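# Move a limp spare robot arm to the other desk

## Task

Take the unpowered 5.7 kg spare robot arm, whose joints swing freely, out of the open case on one desk and lay it on the other desk. Success requires that, at the end, the arm rests motionless on that desk and supports itself, with no part of it extending past any edge. No part of it may drop freely more than a few centimetres at any point, and the case must still be on its own desk. The robot must release the arm and move away from it, and must neither fall over nor be left leaning.

## Robot and tools

ROBOT. A wheeled base with a vertical column carries a tilting head and two six-joint arms, left and right, each ending in a two-finger gripper. Folded, it measures 0.73 m long, 0.62 m wide and 1.88 m tall, and its front sits 0.40 m ahead of the column. The base can only drive forward/back or spin in place; it cannot move sideways. Something may occasionally nudge a loose object.

FRAMES. The base frame has its origin on the floor under the column, between the drive wheels: x forward, y left, z up. left_hand and right_hand are reported in this frame. Each is the meeting point of that hand's fingers, and the fingertips extend 8 mm past it. A hand's z axis is the direction its fingers point (quat_wxyz maps (0,0,1) onto it), and its y axis runs along the opening. base_odometry is measured in the frame the base had at scene start. It is derived only from wheel rotation, so slip shows up as travel. Heading is positive to the left, -3.142 to 3.142.

execute_actions. Arguments: "actions", a list holding one action or none, and "cameras", a list of names from cam_head_left, cam_head_right, cam_left_wrist, cam_right_wrist, nav_camera, all. If cameras is omitted, null or ["all"], every camera returns an image; [] returns none. An action may contain "base", "joints" and optionally "speeds"; its motions begin together. "base" holds exactly one relative command, counted from where the base last measured itself. translate_m is a straight drive in metres, -3 to 3, positive forward. rotate_rad is a turn in place in radians, -3.2 to 3.2, positive counter-clockwise seen from above. "joints" is one object covering both arms and the head, mapping joint names to absolute targets:
- head_tilt_rad -0.61 to 1.308 (0 is level, positive looks down)
- left_/right_joint1_rad -2.879 to 2.879
- joint2 0 to 3.141; joint3 0 to 3.019; joint4 -1.692 to 1.57
- joint5 -1.57 to 1.57 (positive swings the hand to the robot's right)
- joint6 -2.094 to 2.094 (positive rolls clockwise seen from behind the hand)
- left_/right_gripper_m 0 to 0.093, the fingertip gap in metres, 0 closed.
The tolerances for "done" are ±0.03, 0.045, 0.14, 0.09, 0.055, 0.03, 0.035 and 0.003 in the order above. "speeds" caps top speed for this action only: translate_m 0.05–0.8 m/s, rotate_rad 0.1–1 rad/s, with the maximum as default. It does not slow arms. A base move needing more than 8.667 s is refused, and no action lasts over 15 s. An unknown key or out-of-range number rejects the whole call. A joint left out may keep pushing toward its previous target. If a result reports a stop, later motion calls in that same reply are skipped.

wait: "seconds", 0 to 10; returns state and images. zoom_image: "camera" and "region" [x0,y0,x1,y1] in pixels of its latest full image, with (0,0) at top-left and at most 504×504. read_manual: licence text only. finished_scene: "scene" is the current scene number; ends it irreversibly once the last command has been held.

ARM GEOMETRY. Joint1 = -1.57 (left) or 1.57 (right) with joints 5 and 6 at 0 puts the arm in a vertical plane facing forward, 0.23 m to the side of the column. Define a = j2 - 0.35, b = 1.05 + j2 - j3, c = b - j4. Then c is the finger angle below horizontal, with 1.57 meaning straight down. The hand point lies 0.12 + 0.39 sin a + 0.38 cos b + 0.25 cos c m ahead and 1.46 + 0.39 cos a - 0.38 sin b - 0.25 sin c m up. Example: j2,j3,j4 = 0.93, 0.78, 0.14 gives 0.60 m ahead, 1.21 m up. Real hands usually sit up to 5 cm lower and nearer the column, or about 12 cm with heavy or far loads; trust the reported hand poses (1–3 cm error). Reach is about 1 m from the shoulder, down to 0.47 m height; the floor is out of reach. With fingers down, one arm reliably holds 3.2 kg near 0.4 m ahead at 0.65–1.2 m height, or 2 kg out to 0.6 m. A gripper holds roughly 2–6 kg. The 5.7 kg arm is therefore near one hand's limit, so consider using both. Heavy loads need fingers at least about 1.2 rad below horizontal. Joint changes under 0.03 rad (0.08 for j2, j3) may not move at all. For gentle contact, step about 0.05 rad per call from your last target. Fingers are 7 cm long. To grip, command an opening smaller than the object. If the reported opening stays 0.002 m or more above target, something is held.

RESULTS. base_status/joint_status: "done"; "off_target" (stopped short, may still push); "time_out"; "contact_stop" (base only: a wheel stalled, so back off 0.05 m before turning); "joint command not followed" with a "cause:" line means the self-collision check withheld targets. Those joints show "not_followed"; move each back at least 0.05 rad, or move the other arm away. on_its_own covers uncommanded parts; "held at" is a held target, not a position. A blocked arm keeps pushing and heats up. To relieve it, resend its reported positions, but a loaded arm sinks about 1 cm per kg each time. motor_effort lists left_wheel and right_wheel in %, positive forward, with the peak in brackets. wheel_motors_off = 1 means the wheels cut out for 2 s after about 3 s of hard pushing. A turned_by_wheels vs turned_by_imu gap above about 4% and at least 0.05 rad means a collision or slip. base_tilt in degrees: forward and right positive; a forward drop of 0.5° or more while moving means leaning back, so reverse 0.05 m. Motor temperatures are listed per arm; MOTOR HOT appears at 85 °C. At 100 °C an OVER-TEMPERATURE FAULT drops that arm, and its keys read limit_stop_at_motor_heat.

CAMERAS. The head cameras are 1.47–1.58 m up, looking down by about head_tilt_rad. Each wrist camera sits 0.10 m behind the fingertip point, looking along the fingers tilted 0.62 rad toward the hand's +x. With fingers down and facing ahead, image-up means farther ahead. nav_camera is at the front of the base, 0.23 m up, looking forward.

AVOID. Never let the arms collide or press on each other. Do not let desk tops (0.30–1.20 m high) slide over the base and strike the column. Avoid stalled pushing, dropping or swinging the limp arm, and knocking the case off. Finish with the arm resting on the desk, grippers open, and the robot backed away and level.

Each tool is called after "Request:" in YAML: its name, and indented under it one key for each argument.

## Session

Request:
execute_actions:
  actions:
    - {"joints":{"head_tilt_rad":0.6}}

Scene clock: 0.73 s.
Motor temperatures (°C, as the motors report them): left_arm=[23 22 23 21 22 21] | right_arm=[22 21 21 23 20 24]
base_odometry: x=+0.000 y=+0.000 heading=+0.000 (m, m, rad; odometry frame)
turned_by_wheels: +0.000 (rad since the last result)
turned_by_imu: +0.000 (rad since the last result)
base_tilt: forward=+0.1 right=-0.3 (deg)
base_status: not commanded
joint_positions: head_tilt_rad=+0.618 left_joint1_rad=-1.571 left_joint2_rad=+0.890 left_joint3_rad=+0.416 left_joint4_rad=-0.961 left_joint5_rad=+0.028 left_joint6_rad=-0.093 left_gripper_m=+0.094 right_joint1_rad=+1.573 right_joint2_rad=+0.861 right_joint3_rad=+0.421 right_joint4_rad=-0.966 right_joint5_rad=+0.027 right_joint6_rad=+0.060 right_gripper_m=+0.094
joint_status: all done
wheel_motors_off: 0
motor_effort: left_wheel=+0(0) right_wheel=+2(2) (%)
left_hand: x=+0.1479 y=+0.2197 z=+1.2535 quat_wxyz=(+0.440, +0.048, -0.897, -0.008) (m; base frame)
right_hand: x=+0.1554 y=-0.2296 z=+1.2544 quat_wxyz=(+0.426, -0.020, -0.904, +0.024) (m; base frame)
pictures: cam_head_left, cam_head_right, cam_left_wrist, cam_right_wrist, nav_camera
Images, in order (width x height): cam_head_left 504x504, cam_head_right 504x504, cam_left_wrist 616x616, cam_right_wrist 616x616, nav_camera 504x504.

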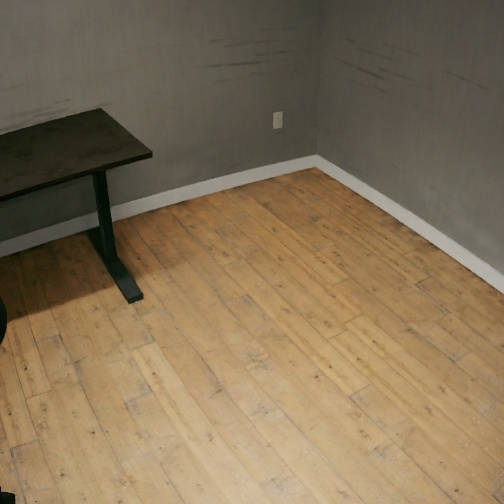

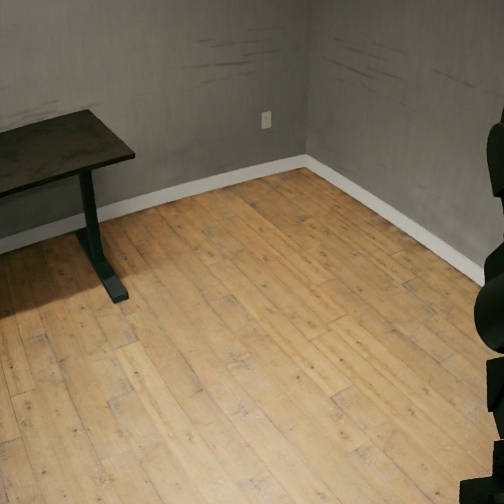

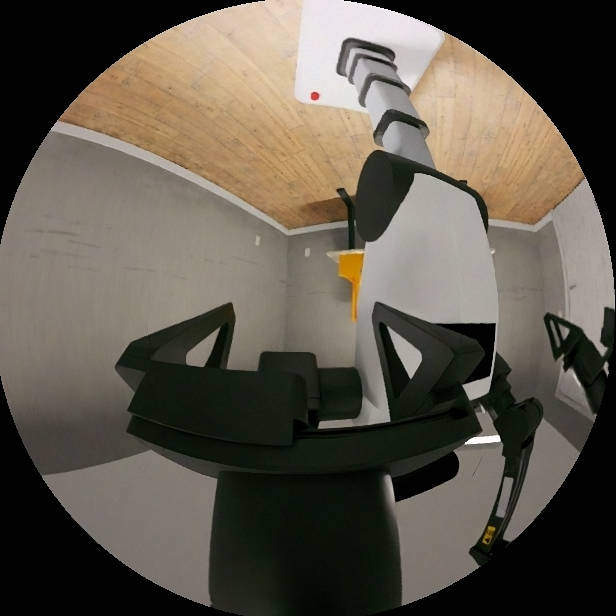

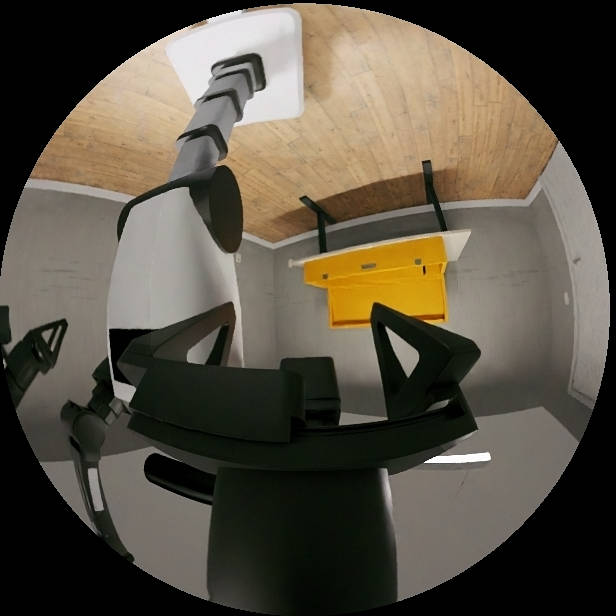

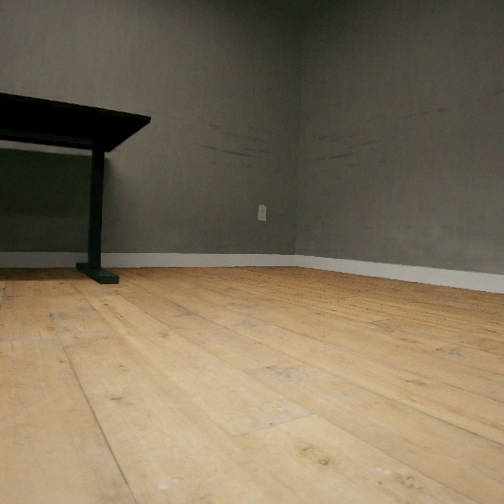

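Case is behind the robot.

Request:
execute_actions:
  actions:
    - {"base":{"rotate_rad":3.0}}
  cameras: ["cam_head_left","cam_head_right","nav_camera"]

Scene clock: 6.37 s.
Motor temperatures (°C, as the motors report them): left_arm=[23 22 23 21 22 21] | right_arm=[22 21 21 23 20 24]
base_odometry: x=+0.000 y=+0.000 heading=+2.999 (m, m, rad; odometry frame)
turned_by_wheels: +2.999 (rad since the last result)
turned_by_imu: +3.035 (rad since the last result)
base_tilt: forward=+0.1 right=-0.3 (deg)
base_status: done
joint_positions: head_tilt_rad=+0.618 left_joint1_rad=-1.571 left_joint2_rad=+0.890 left_joint3_rad=+0.416 left_joint4_rad=-0.961 left_joint5_rad=+0.028 left_joint6_rad=-0.093 left_gripper_m=+0.094 right_joint1_rad=+1.573 right_joint2_rad=+0.861 right_joint3_rad=+0.421 right_joint4_rad=-0.966 right_joint5_rad=+0.027 right_joint6_rad=+0.060 right_gripper_m=+0.094
joint_status: not commanded
wheel_motors_off: 0
motor_effort: left_wheel=-3(36) right_wheel=+5(44) (%)
left_hand: x=+0.1479 y=+0.2197 z=+1.2535 quat_wxyz=(+0.440, +0.048, -0.897, -0.008) (m; base frame)
right_hand: x=+0.1556 y=-0.2296 z=+1.2544 quat_wxyz=(+0.426, -0.020, -0.904, +0.024) (m; base frame)
pictures: cam_head_left, cam_head_right, nav_camera
Images, in order (width x height): cam_head_left 504x504, cam_head_right 504x504, nav_camera 504x504.

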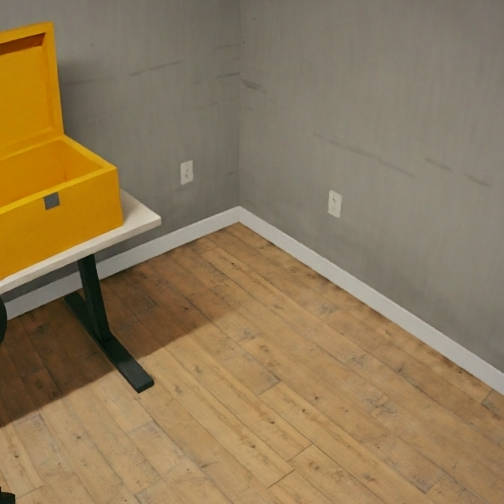

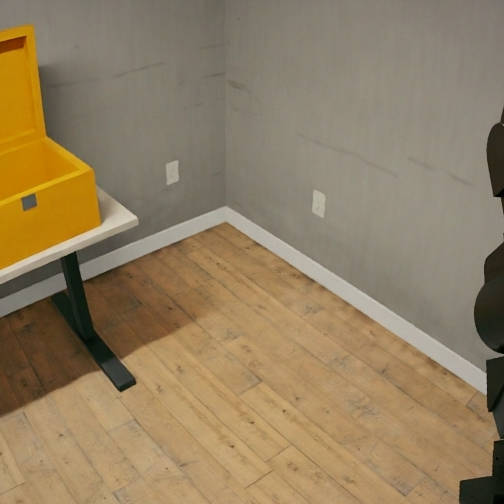

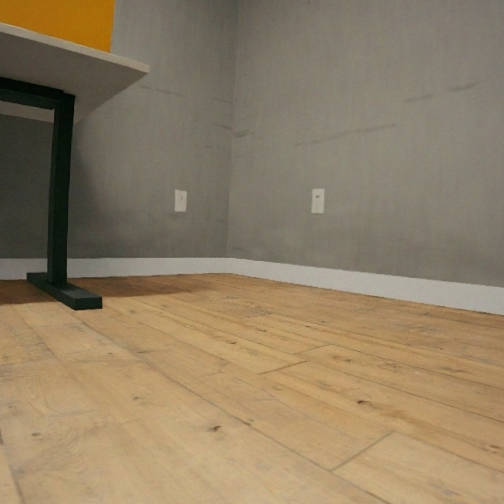

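Request:
execute_actions:
  actions:
    - {"base":{"rotate_rad":0.7},"joints":{"head_tilt_rad":0.75}}
  cameras: ["cam_head_left","cam_head_right","nav_camera"]

Scene clock: 10.47 s.
Motor temperatures (°C, as the motors report them): left_arm=[23 22 23 21 22 21] | right_arm=[22 21 21 23 20 24]
base_odometry: x=+0.000 y=+0.000 heading=-2.585 (m, m, rad; odometry frame)
turned_by_wheels: +0.699 (rad since the last result)
turned_by_imu: +0.709 (rad since the last result)
base_tilt: forward=+0.1 right=-0.3 (deg)
base_status: done
joint_positions: head_tilt_rad=+0.752 left_joint1_rad=-1.571 left_joint2_rad=+0.890 left_joint3_rad=+0.416 left_joint4_rad=-0.961 left_joint5_rad=+0.028 left_joint6_rad=-0.093 left_gripper_m=+0.094 right_joint1_rad=+1.573 right_joint2_rad=+0.861 right_joint3_rad=+0.421 right_joint4_rad=-0.966 right_joint5_rad=+0.027 right_joint6_rad=+0.060 right_gripper_m=+0.094
joint_status: all done
wheel_motors_off: 0
motor_effort: left_wheel=-4(21) right_wheel=+5(29) (%)
left_hand: x=+0.1479 y=+0.2197 z=+1.2535 quat_wxyz=(+0.440, +0.048, -0.897, -0.008) (m; base frame)
right_hand: x=+0.1558 y=-0.2296 z=+1.2543 quat_wxyz=(+0.426, -0.020, -0.904, +0.024) (m; base frame)
pictures: cam_head_left, cam_head_right, nav_camera
Images, in order (width x height): cam_head_left 504x504, cam_head_right 504x504, nav_camera 504x504.

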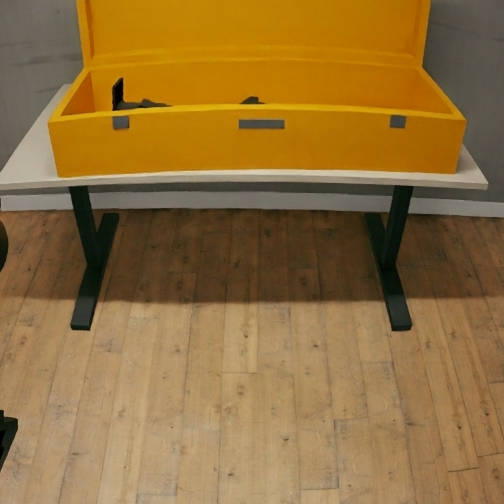

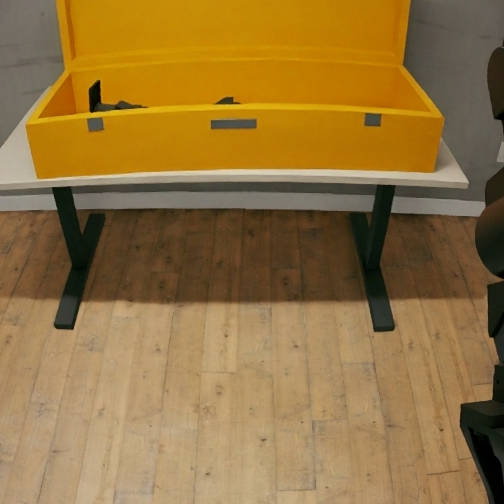

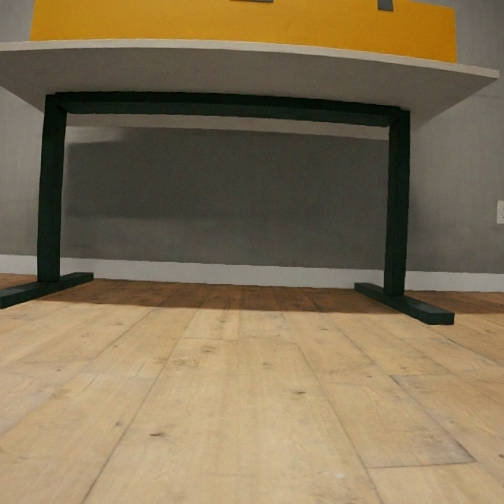

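Request:
execute_actions:
  actions:
    - {"base":{"translate_m":0.45},"joints":{"head_tilt_rad":1.0,"left_joint2_rad":1.0,"left_joint3_rad":1.75,"left_joint4_rad":-1.27,"right_joint2_rad":1.0,"right_joint3_rad":1.75,"right_joint4_rad":-1.27}}

Scene clock: 16.37 s.
Motor temperatures (°C, as the motors report them): left_arm=[23 22 23 21 22 21] | right_arm=[22 22 22 23 20 24]
base_odometry: x=-0.382 y=-0.238 heading=-2.584 (m, m, rad; odometry frame)
turned_by_wheels: +0.000 (rad since the last result)
turned_by_imu: +0.002 (rad since the last result)
base_tilt: forward=+0.1 right=-0.3 (deg)
base_status: done
joint_positions: head_tilt_rad=+1.001 left_joint1_rad=-1.571 left_joint2_rad=+0.997 left_joint3_rad=+1.726 left_joint4_rad=-1.257 left_joint5_rad=+0.028 left_joint6_rad=-0.093 left_gripper_m=+0.094 right_joint1_rad=+1.573 right_joint2_rad=+1.002 right_joint3_rad=+1.726 right_joint4_rad=-1.260 right_joint5_rad=+0.027 right_joint6_rad=+0.060 right_gripper_m=+0.094
joint_status: all done
wheel_motors_off: 0
motor_effort: left_wheel=+0(46) right_wheel=+0(63) (%)
left_hand: x=+0.7185 y=+0.2196 z=+1.3966 quat_wxyz=(+0.003, +0.047, -0.999, +0.014) (m; base frame)
right_hand: x=+0.7176 y=-0.2292 z=+1.3940 quat_wxyz=(+0.006, -0.029, -0.999, +0.013) (m; base frame)
pictures: cam_head_left, cam_head_right, cam_left_wrist, cam_right_wrist, nav_camera
Images, in order (width x height): cam_head_left 504x504, cam_head_right 504x504, cam_left_wrist 616x616, cam_right_wrist 616x616, nav_camera 504x504.

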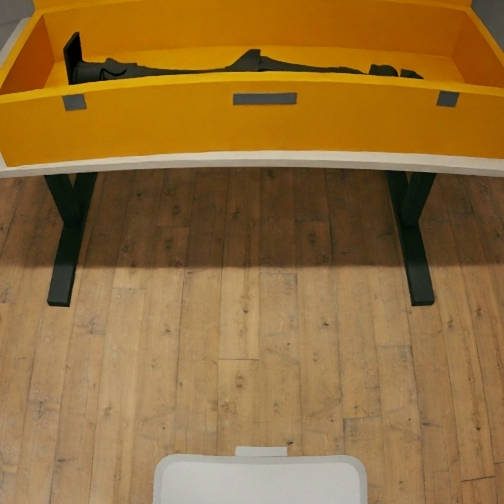

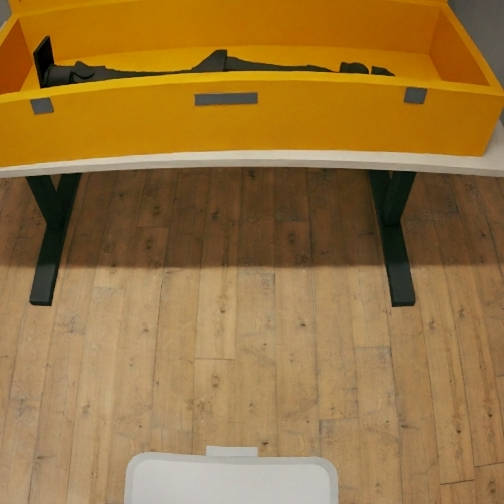

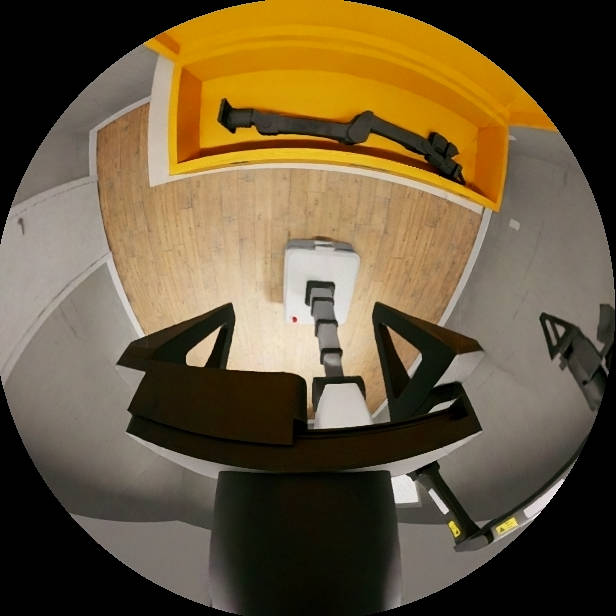

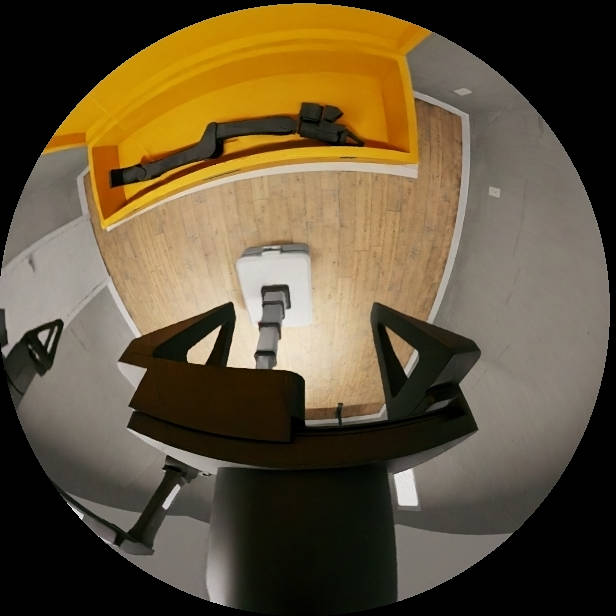

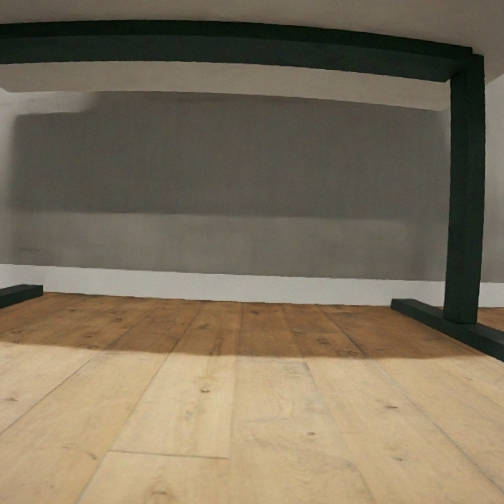

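Request:
execute_actions:
  actions:
    - {"base":{"translate_m":0.33},"joints":{"head_tilt_rad":1.2}}

Scene clock: 22.20 s.
Motor temperatures (°C, as the motors report them): left_arm=[23 23 25 21 22 21] | right_arm=[22 23 23 23 20 24]
base_odometry: x=-0.662 y=-0.412 heading=-2.584 (m, m, rad; odometry frame)
turned_by_wheels: +0.000 (rad since the last result)
turned_by_imu: +0.002 (rad since the last result)
base_tilt: forward=+0.1 right=-0.3 (deg)
base_status: done
joint_positions: head_tilt_rad=+1.199 left_joint1_rad=-1.571 left_joint2_rad=+0.997 left_joint3_rad=+1.727 left_joint4_rad=-1.259 left_joint5_rad=+0.028 left_joint6_rad=-0.093 left_gripper_m=+0.094 right_joint1_rad=+1.573 right_joint2_rad=+1.002 right_joint3_rad=+1.726 right_joint4_rad=-1.262 right_joint5_rad=+0.027 right_joint6_rad=+0.060 right_gripper_m=+0.094
joint_status: all done
wheel_motors_off: 0
motor_effort: left_wheel=+1(28) right_wheel=+1(39) (%)
left_hand: x=+0.7186 y=+0.2196 z=+1.3972 quat_wxyz=(+0.004, +0.047, -0.999, +0.014) (m; base frame)
right_hand: x=+0.7172 y=-0.2292 z=+1.3939 quat_wxyz=(+0.007, -0.029, -0.999, +0.013) (m; base frame)
pictures: cam_head_left, cam_head_right, cam_left_wrist, cam_right_wrist, nav_camera
Images, in order (width x height): cam_head_left 504x504, cam_head_right 504x504, cam_left_wrist 616x616, cam_right_wrist 616x616, nav_camera 504x504.

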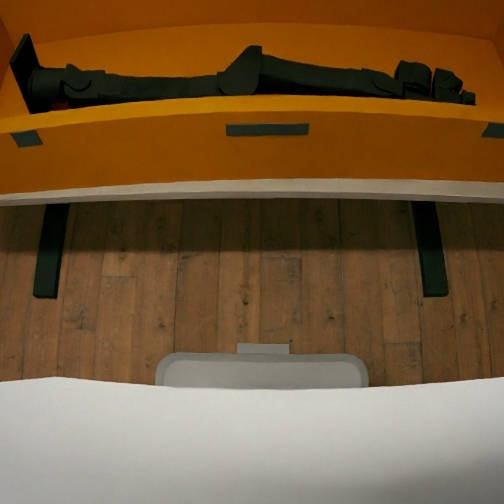

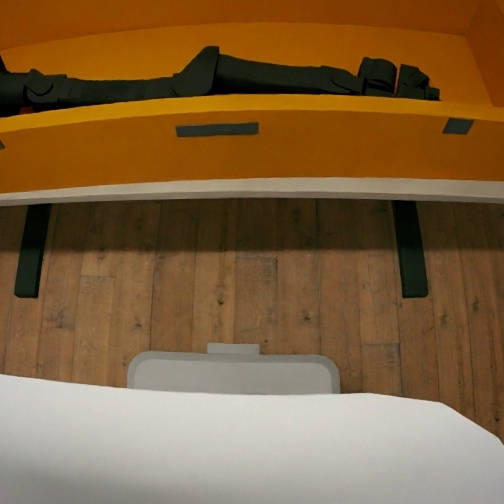

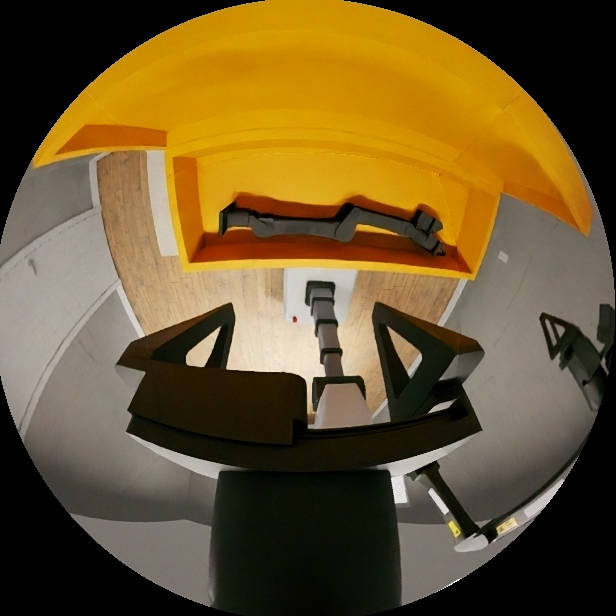

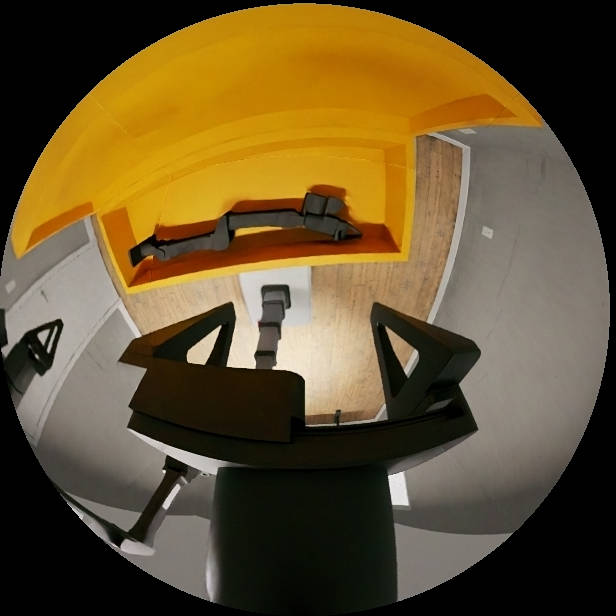

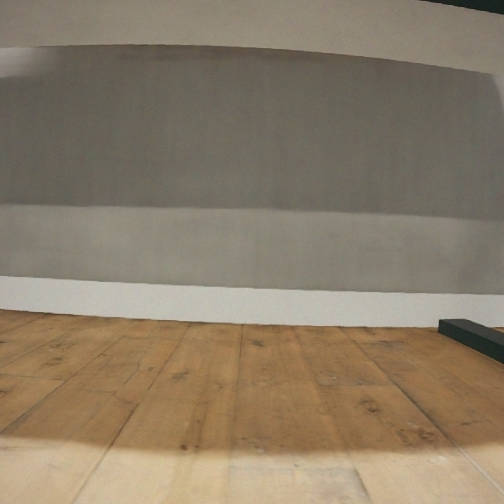

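Request:
execute_actions:
  actions:
    - {"base":{"translate_m":0.28},"joints":{"left_joint2_rad":0.98,"left_joint3_rad":0.73,"left_joint4_rad":-0.27,"right_joint2_rad":0.98,"right_joint3_rad":0.73,"right_joint4_rad":-0.27,"left_joint6_rad":0,"right_joint6_rad":0},"speeds":{"translate_m":0.15}}

Scene clock: 30.20 s.
Motor temperatures (°C, as the motors report them): left_arm=[23 24 26 21 22 21] | right_arm=[22 23 24 23 20 24]
base_odometry: x=-0.900 y=-0.561 heading=-2.584 (m, m, rad; odometry frame)
turned_by_wheels: +0.000 (rad since the last result)
turned_by_imu: +0.002 (rad since the last result)
base_tilt: forward=+0.1 right=-0.3 (deg)
base_status: done
joint_positions: head_tilt_rad=+1.199 left_joint1_rad=-1.571 left_joint2_rad=+0.984 left_joint3_rad=+0.726 left_joint4_rad=-0.283 left_joint5_rad=+0.028 left_joint6_rad=-0.011 left_gripper_m=+0.094 right_joint1_rad=+1.573 right_joint2_rad=+0.986 right_joint3_rad=+0.725 right_joint4_rad=-0.280 right_joint5_rad=+0.027 right_joint6_rad=+0.007 right_gripper_m=+0.094
joint_status: all done
wheel_motors_off: 0
motor_effort: left_wheel=+0(29) right_wheel=+0(38) (%)
left_hand: x=+0.4488 y=+0.2196 z=+1.1509 quat_wxyz=(+0.009, +0.006, -1.000, +0.014) (m; base frame)
right_hand: x=+0.4486 y=-0.2290 z=+1.1503 quat_wxyz=(+0.008, -0.003, -1.000, +0.013) (m; base frame)
pictures: cam_head_left, cam_head_right, cam_left_wrist, cam_right_wrist, nav_camera
Images, in order (width x height): cam_head_left 504x504, cam_head_right 504x504, cam_left_wrist 616x616, cam_right_wrist 616x616, nav_camera 504x504.

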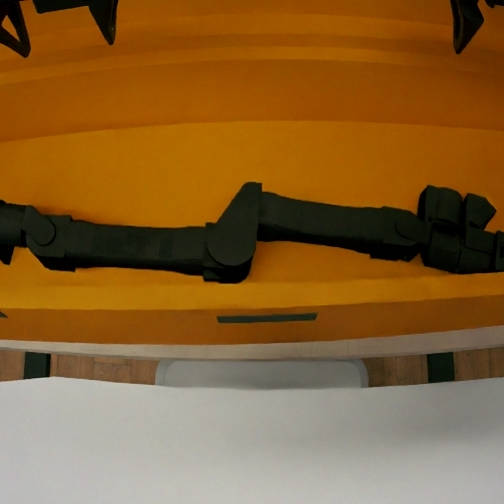

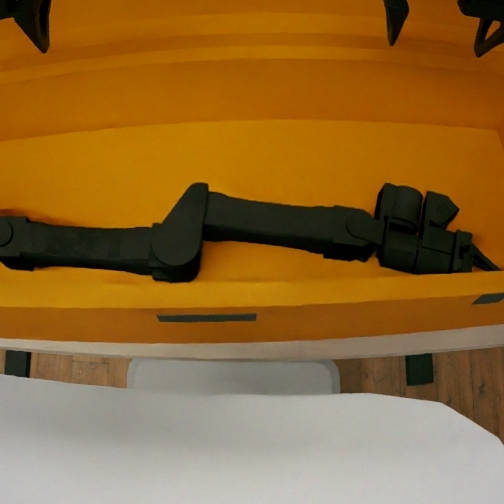

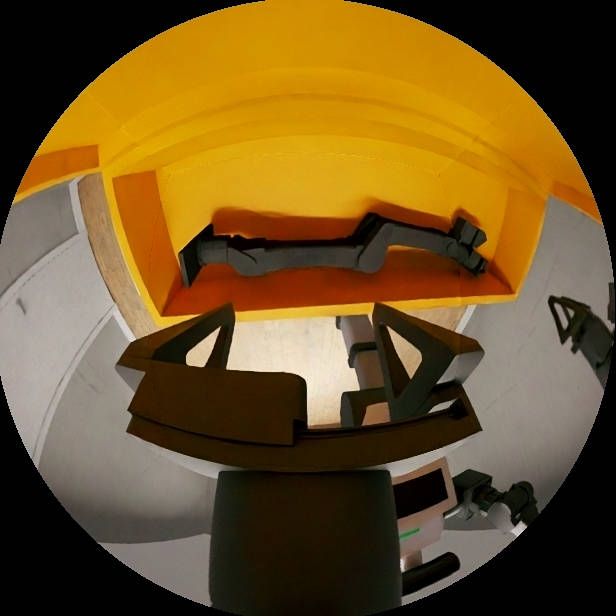

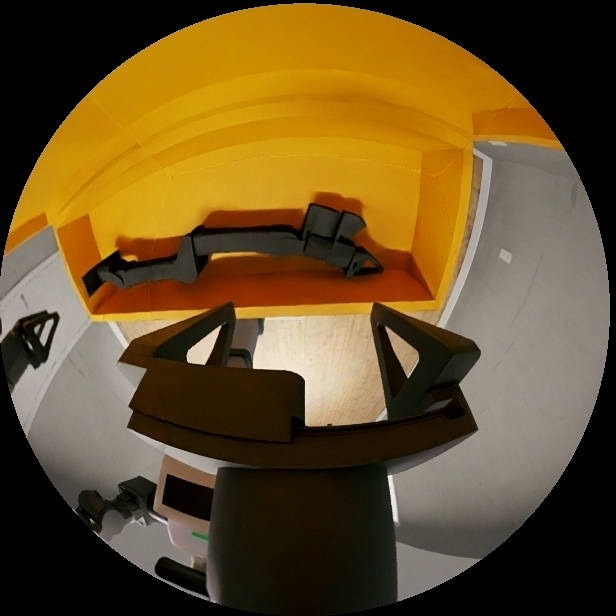

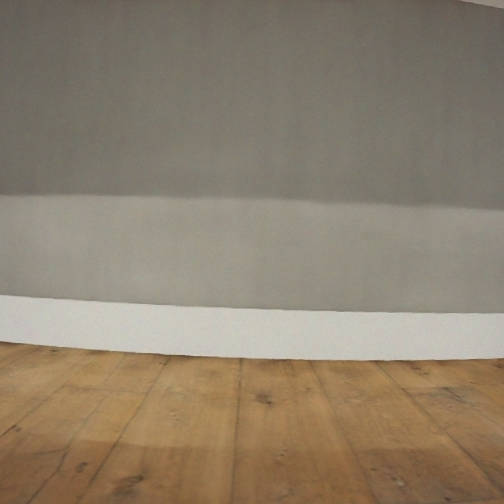

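Request:
execute_actions:
  actions:
    - {"base":{"rotate_rad":-0.25},"joints":{"left_joint6_rad":1.57,"right_joint6_rad":-1.57}}
  cameras: []

Request:
execute_actions:
  actions:
    - {"base":{"translate_m":-0.4}}
  cameras: []

Request:
execute_actions:
  actions:
    - {"base":{"rotate_rad":0.25}}
  cameras: []

Request:
execute_actions:
  actions:
    - {"base":{"translate_m":0.54},"speeds":{"translate_m":0.2}}

Scene clock: 38.00 s.
Motor temperatures (°C, as the motors report them): left_arm=[23 24 25 21 22 21] | right_arm=[22 23 23 23 20 24]
base_odometry: x=-0.900 y=-0.561 heading=-2.833 (m, m, rad; odometry frame)
turned_by_wheels: -0.249 (rad since the last result)
turned_by_imu: -0.249 (rad since the last result)
base_tilt: forward=+0.1 right=-0.3 (deg)
base_status: done
joint_positions: head_tilt_rad=+1.199 left_joint1_rad=-1.571 left_joint2_rad=+0.984 left_joint3_rad=+0.726 left_joint4_rad=-0.283 left_joint5_rad=+0.028 left_joint6_rad=+1.558 left_gripper_m=+0.094 right_joint1_rad=+1.573 right_joint2_rad=+0.986 right_joint3_rad=+0.725 right_joint4_rad=-0.280 right_joint5_rad=+0.027 right_joint6_rad=-1.562 right_gripper_m=+0.094
joint_status: all done
wheel_motors_off: 0
motor_effort: left_wheel=+0(30) right_wheel=-2(52) (%)
left_hand: x=+0.4488 y=+0.2196 z=+1.1509 quat_wxyz=(-0.004, -0.703, -0.711, +0.016) (m; base frame)
right_hand: x=+0.4486 y=-0.2290 z=+1.1503 quat_wxyz=(+0.015, +0.704, -0.710, +0.003) (m; base frame)
pictures: none
No camera images: the call's "cameras" was empty. Leave "cameras" out to get every camera's image.

Scene clock: 40.30 s.
Motor temperatures (°C, as the motors report them): left_arm=[23 24 25 21 22 21] | right_arm=[22 23 23 23 20 24]
base_odometry: x=-0.519 y=-0.439 heading=-2.834 (m, m, rad; odometry frame)
turned_by_wheels: +0.000 (rad since the last result)
turned_by_imu: +0.000 (rad since the last result)
base_tilt: forward=+0.1 right=-0.3 (deg)
base_status: done
joint_positions: head_tilt_rad=+1.199 left_joint1_rad=-1.571 left_joint2_rad=+0.984 left_joint3_rad=+0.723 left_joint4_rad=-0.283 left_joint5_rad=+0.028 left_joint6_rad=+1.558 left_gripper_m=+0.094 right_joint1_rad=+1.573 right_joint2_rad=+0.984 right_joint3_rad=+0.723 right_joint4_rad=-0.279 right_joint5_rad=+0.027 right_joint6_rad=-1.562 right_gripper_m=+0.094
joint_status: not commanded
wheel_motors_off: 0
motor_effort: left_wheel=-1(41) right_wheel=+0(71) (%)
left_hand: x=+0.4472 y=+0.2196 z=+1.1507 quat_wxyz=(-0.003, -0.703, -0.711, +0.017) (m; base frame)
right_hand: x=+0.4483 y=-0.2290 z=+1.1508 quat_wxyz=(+0.014, +0.704, -0.710, +0.003) (m; base frame)
pictures: none
No camera images: the call's "cameras" was empty. Leave "cameras" out to get every camera's image.

Scene clock: 41.70 s.
Motor temperatures (°C, as the motors report them): left_arm=[23 24 25 21 22 21] | right_arm=[22 23 23 23 20 24]
base_odometry: x=-0.519 y=-0.439 heading=-2.585 (m, m, rad; odometry frame)
turned_by_wheels: +0.249 (rad since the last result)
turned_by_imu: +0.251 (rad since the last result)
base_tilt: forward=+0.1 right=-0.3 (deg)
base_status: done
joint_positions: head_tilt_rad=+1.199 left_joint1_rad=-1.571 left_joint2_rad=+0.984 left_joint3_rad=+0.723 left_joint4_rad=-0.283 left_joint5_rad=+0.028 left_joint6_rad=+1.558 left_gripper_m=+0.094 right_joint1_rad=+1.573 right_joint2_rad=+0.984 right_joint3_rad=+0.723 right_joint4_rad=-0.279 right_joint5_rad=+0.027 right_joint6_rad=-1.562 right_gripper_m=+0.094
joint_status: not commanded
wheel_motors_off: 0
motor_effort: left_wheel=+0(30) right_wheel=+2(52) (%)
left_hand: x=+0.4472 y=+0.2196 z=+1.1507 quat_wxyz=(-0.003, -0.703, -0.711, +0.017) (m; base frame)
right_hand: x=+0.4483 y=-0.2290 z=+1.1508 quat_wxyz=(+0.014, +0.704, -0.710, +0.003) (m; base frame)
pictures: none
No camera images: the call's "cameras" was empty. Leave "cameras" out to get every camera's image.

Scene clock: 45.20 s.
Motor temperatures (°C, as the motors report them): left_arm=[23 24 25 21 22 21] | right_arm=[22 23 23 23 20 24]
base_odometry: x=-0.976 y=-0.724 heading=-2.584 (m, m, rad; odometry frame)
turned_by_wheels: +0.001 (rad since the last result)
turned_by_imu: +0.002 (rad since the last result)
base_tilt: forward=+0.0 right=-0.3 (deg)
base_status: done
joint_positions: head_tilt_rad=+1.199 left_joint1_rad=-1.571 left_joint2_rad=+0.984 left_joint3_rad=+0.617 left_joint4_rad=-0.280 left_joint5_rad=+0.028 left_joint6_rad=+1.560 left_gripper_m=+0.094 right_joint1_rad=+1.573 right_joint2_rad=+0.983 right_joint3_rad=+0.653 right_joint4_rad=-0.278 right_joint5_rad=+0.027 right_joint6_rad=-1.563 right_gripper_m=+0.094
joint_status: not commanded
wheel_motors_off: 0
motor_effort: left_wheel=+8(39) right_wheel=+9(70) (%)
left_hand: x=+0.3824 y=+0.2196 z=+1.1441 quat_wxyz=(+0.034, -0.701, -0.710, +0.053) (m; base frame)
right_hand: x=+0.4057 y=-0.2291 z=+1.1458 quat_wxyz=(+0.039, +0.704, -0.708, -0.021) (m; base frame)
pictures: cam_head_left, cam_head_right, cam_left_wrist, cam_right_wrist, nav_camera
Images, in order (width x height): cam_head_left 504x504, cam_head_right 504x504, cam_left_wrist 616x616, cam_right_wrist 616x616, nav_camera 504x504.

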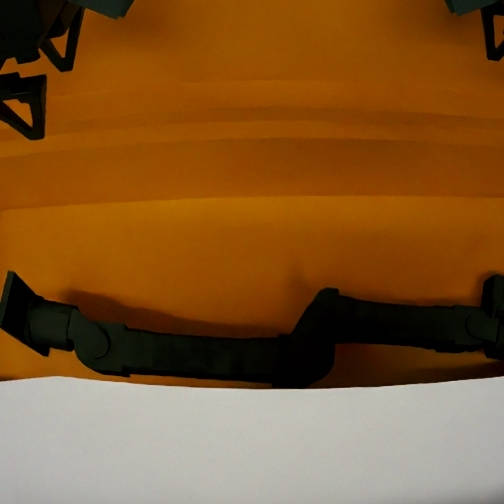

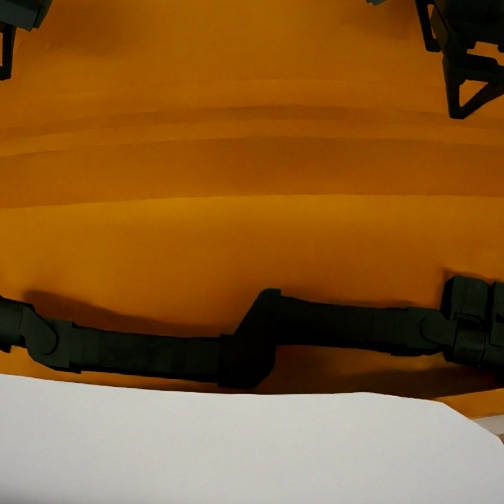

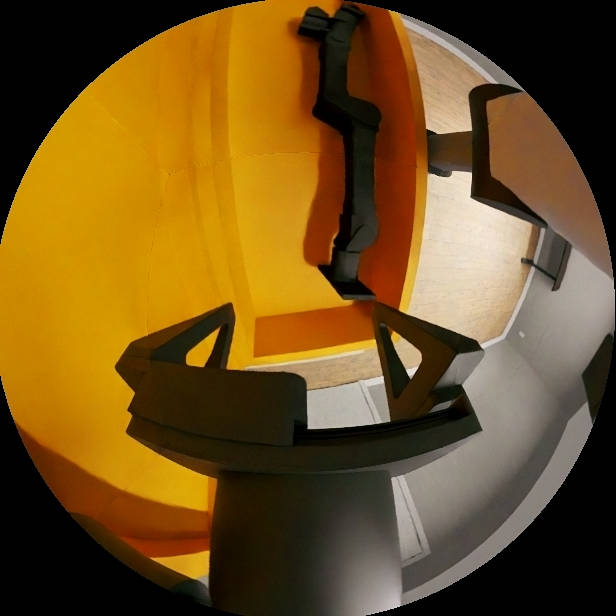

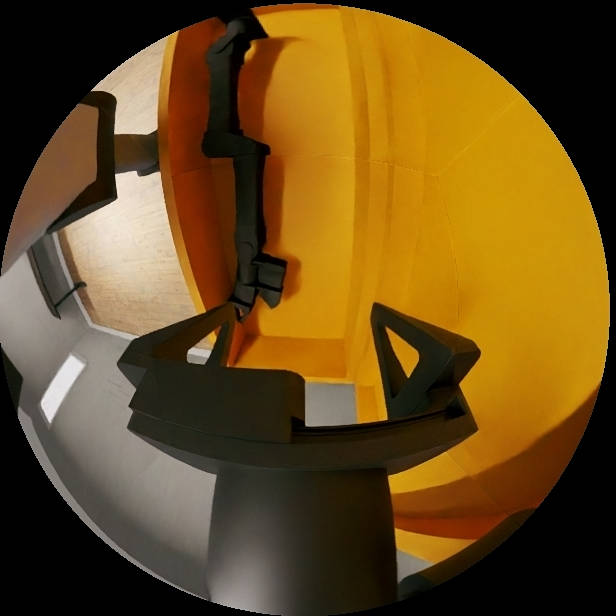

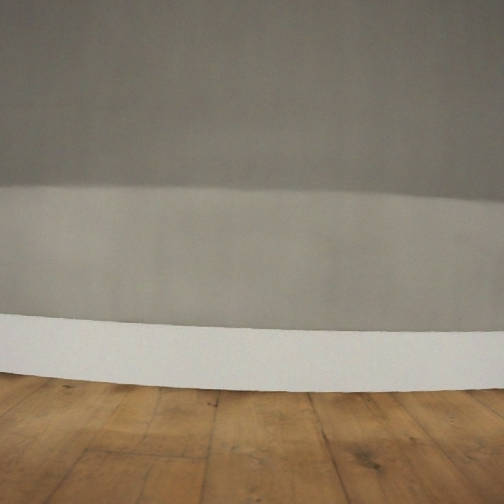

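Request:
execute_actions:
  actions:
    - {"base":{"translate_m":-0.08},"speeds":{"translate_m":0.1}}
  cameras: []

Request:
execute_actions:
  actions:
    - {"joints":{"left_joint2_rad":1.45,"left_joint3_rad":0.84,"left_joint4_rad":0.09,"right_joint2_rad":1.45,"right_joint3_rad":0.84,"right_joint4_rad":0.09}}

Scene clock: 50.70 s.
Motor temperatures (°C, as the motors report them): left_arm=[23 24 25 21 22 21] | right_arm=[22 23 23 23 20 24]
base_odometry: x=-0.909 y=-0.682 heading=-2.584 (m, m, rad; odometry frame)
turned_by_wheels: -0.001 (rad since the last result)
turned_by_imu: +0.000 (rad since the last result)
base_tilt: forward=+0.1 right=-0.3 (deg)
base_status: done
joint_positions: head_tilt_rad=+1.199 left_joint1_rad=-1.571 left_joint2_rad=+0.985 left_joint3_rad=+0.723 left_joint4_rad=-0.280 left_joint5_rad=+0.028 left_joint6_rad=+1.560 left_gripper_m=+0.094 right_joint1_rad=+1.573 right_joint2_rad=+0.984 right_joint3_rad=+0.723 right_joint4_rad=-0.278 right_joint5_rad=+0.027 right_joint6_rad=-1.563 right_gripper_m=+0.094
joint_status: not commanded
wheel_motors_off: 0
motor_effort: left_wheel=+0(19) right_wheel=+1(39) (%)
left_hand: x=+0.4475 y=+0.2196 z=+1.1504 quat_wxyz=(-0.003, -0.703, -0.711, +0.017) (m; base frame)
right_hand: x=+0.4482 y=-0.2290 z=+1.1506 quat_wxyz=(+0.014, +0.705, -0.709, +0.003) (m; base frame)
pictures: none
No camera images: the call's "cameras" was empty. Leave "cameras" out to get every camera's image.

Scene clock: 52.10 s.
Motor temperatures (°C, as the motors report them): left_arm=[23 24 25 21 22 21] | right_arm=[22 23 23 23 20 24]
base_odometry: x=-0.909 y=-0.682 heading=-2.585 (m, m, rad; odometry frame)
turned_by_wheels: +0.000 (rad since the last result)
turned_by_imu: +0.000 (rad since the last result)
base_tilt: forward=+0.0 right=-0.2 (deg)
base_status: not commanded
joint_positions: head_tilt_rad=+1.199 left_joint1_rad=-1.571 left_joint2_rad=+1.458 left_joint3_rad=+0.839 left_joint4_rad=+0.075 left_joint5_rad=+0.028 left_joint6_rad=+1.559 left_gripper_m=+0.094 right_joint1_rad=+1.573 right_joint2_rad=+1.459 right_joint3_rad=+0.839 right_joint4_rad=+0.079 right_joint5_rad=+0.027 right_joint6_rad=-1.563 right_gripper_m=+0.094
joint_status: all done
wheel_motors_off: 0
motor_effort: left_wheel=-1(3) right_wheel=+1(3) (%)
left_hand: x=+0.4274 y=+0.2196 z=+1.0007 quat_wxyz=(-0.003, -0.703, -0.711, +0.017) (m; base frame)
right_hand: x=+0.4279 y=-0.2287 z=+1.0002 quat_wxyz=(+0.015, +0.705, -0.709, +0.003) (m; base frame)
pictures: cam_head_left, cam_head_right, cam_left_wrist, cam_right_wrist, nav_camera
Images, in order (width x height): cam_head_left 504x504, cam_head_right 504x504, cam_left_wrist 616x616, cam_right_wrist 616x616, nav_camera 504x504.

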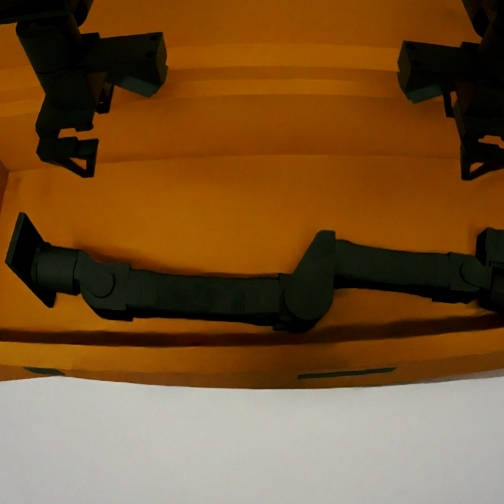

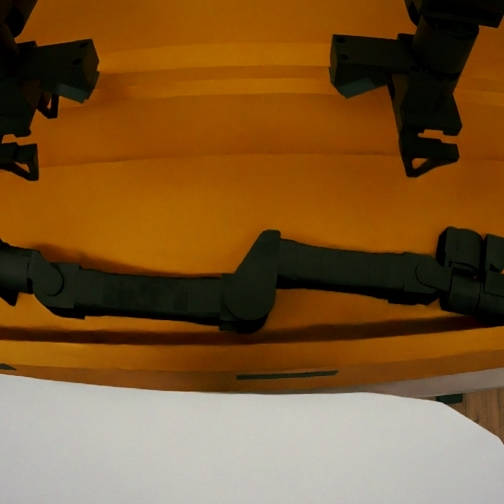

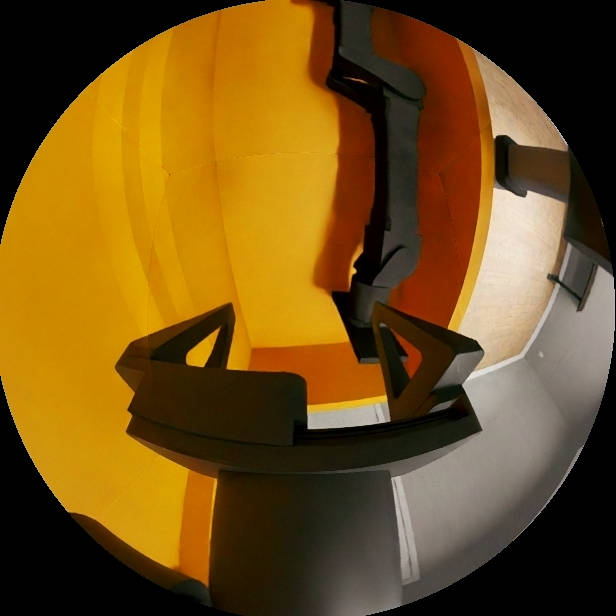

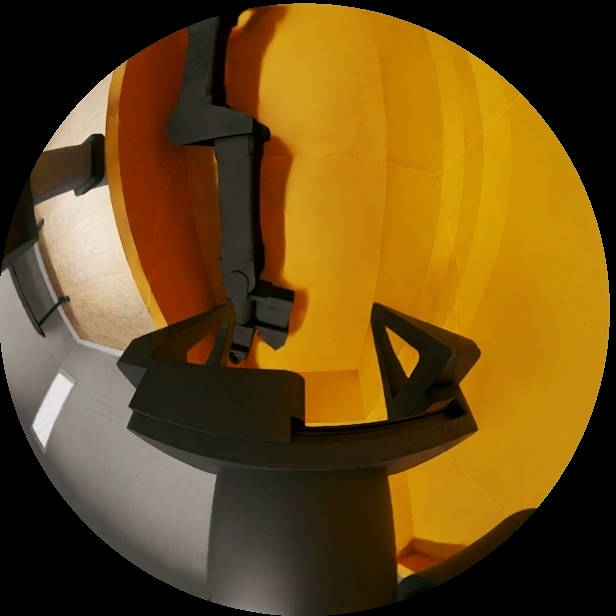

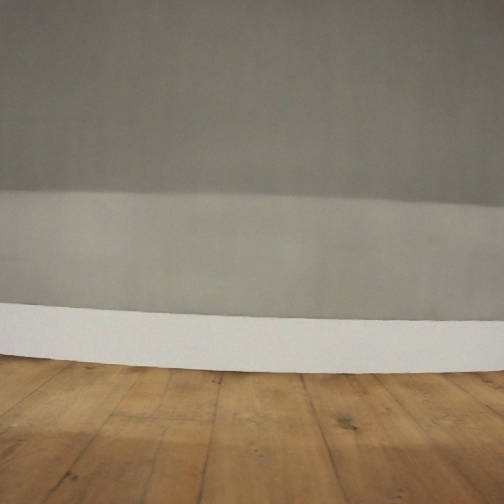

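Request:
execute_actions:
  actions:
    - {"base":{"translate_m":-0.095},"speeds":{"translate_m":0.1}}
  cameras: []

Request:
execute_actions:
  actions:
    - {"joints":{"left_joint2_rad":1.75,"left_joint3_rad":1.05,"left_joint4_rad":0.18,"right_joint2_rad":1.75,"right_joint3_rad":1.05,"right_joint4_rad":0.18}}
  cameras: ["cam_left_wrist","cam_right_wrist","cam_head_left"]

Scene clock: 59.20 s.
Motor temperatures (°C, as the motors report them): left_arm=[23 24 25 21 22 21] | right_arm=[22 23 22 23 20 24]
base_odometry: x=-0.828 y=-0.632 heading=-2.585 (m, m, rad; odometry frame)
turned_by_wheels: -0.001 (rad since the last result)
turned_by_imu: +0.000 (rad since the last result)
base_tilt: forward=+0.0 right=-0.3 (deg)
base_status: done
joint_positions: head_tilt_rad=+1.199 left_joint1_rad=-1.571 left_joint2_rad=+1.458 left_joint3_rad=+0.839 left_joint4_rad=+0.077 left_joint5_rad=+0.028 left_joint6_rad=+1.559 left_gripper_m=+0.094 right_joint1_rad=+1.573 right_joint2_rad=+1.457 right_joint3_rad=+0.839 right_joint4_rad=+0.080 right_joint5_rad=+0.027 right_joint6_rad=-1.563 right_gripper_m=+0.094
joint_status: not commanded
wheel_motors_off: 0
motor_effort: left_wheel=+0(30) right_wheel=+2(41) (%)
left_hand: x=+0.4282 y=+0.2196 z=+1.0007 quat_wxyz=(-0.004, -0.703, -0.711, +0.016) (m; base frame)
right_hand: x=+0.4288 y=-0.2287 z=+1.0009 quat_wxyz=(+0.014, +0.705, -0.709, +0.004) (m; base frame)
pictures: none
No camera images: the call's "cameras" was empty. Leave "cameras" out to get every camera's image.

Scene clock: 60.47 s.
Motor temperatures (°C, as the motors report them): left_arm=[23 24 24 21 22 21] | right_arm=[22 23 22 23 20 24]
base_odometry: x=-0.828 y=-0.632 heading=-2.585 (m, m, rad; odometry frame)
turned_by_wheels: +0.000 (rad since the last result)
turned_by_imu: +0.000 (rad since the last result)
base_tilt: forward=+0.0 right=-0.3 (deg)
base_status: not commanded
joint_positions: head_tilt_rad=+1.199 left_joint1_rad=-1.571 left_joint2_rad=+1.755 left_joint3_rad=+1.050 left_joint4_rad=+0.176 left_joint5_rad=+0.028 left_joint6_rad=+1.559 left_gripper_m=+0.094 right_joint1_rad=+1.573 right_joint2_rad=+1.763 right_joint3_rad=+1.048 right_joint4_rad=+0.178 right_joint5_rad=+0.027 right_joint6_rad=-1.563 right_gripper_m=+0.094
joint_status: all done
wheel_motors_off: 0
motor_effort: left_wheel=-1(3) right_wheel=+1(3) (%)
left_hand: x=+0.4335 y=+0.2196 z=+0.8968 quat_wxyz=(-0.008, -0.703, -0.711, +0.012) (m; base frame)
right_hand: x=+0.4280 y=-0.2285 z=+0.8942 quat_wxyz=(+0.014, +0.705, -0.709, +0.004) (m; base frame)
pictures: cam_head_left, cam_left_wrist, cam_right_wrist
Images, in order (width x height): cam_head_left 504x504, cam_left_wrist 616x616, cam_right_wrist 616x616.

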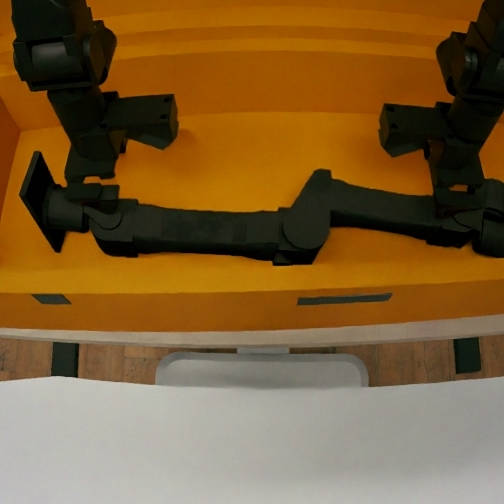

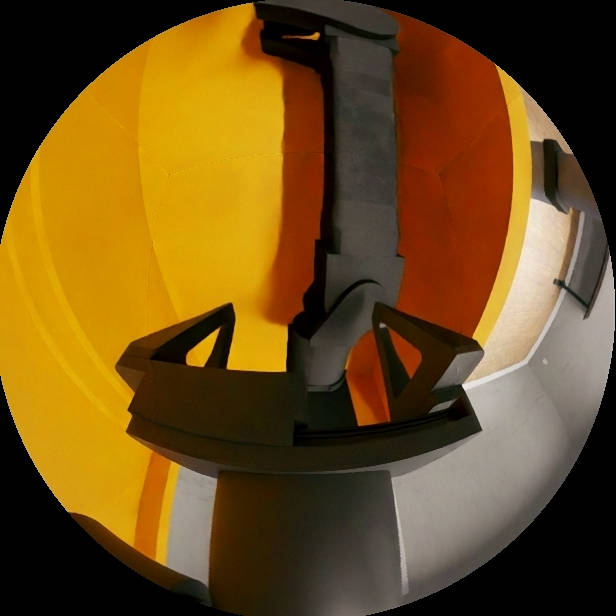

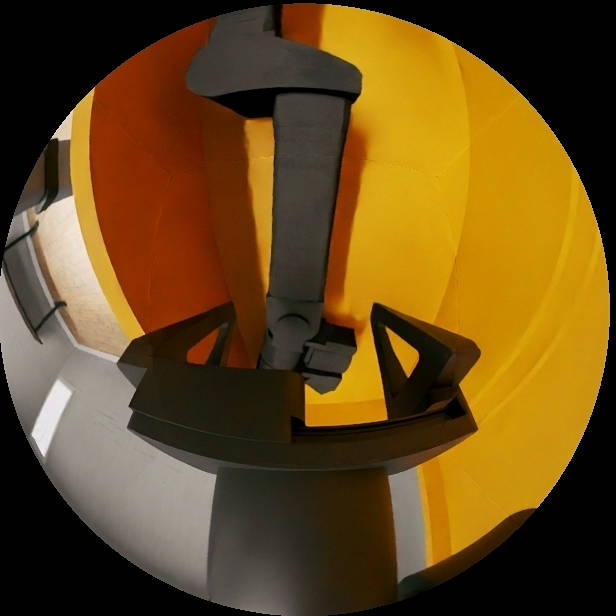

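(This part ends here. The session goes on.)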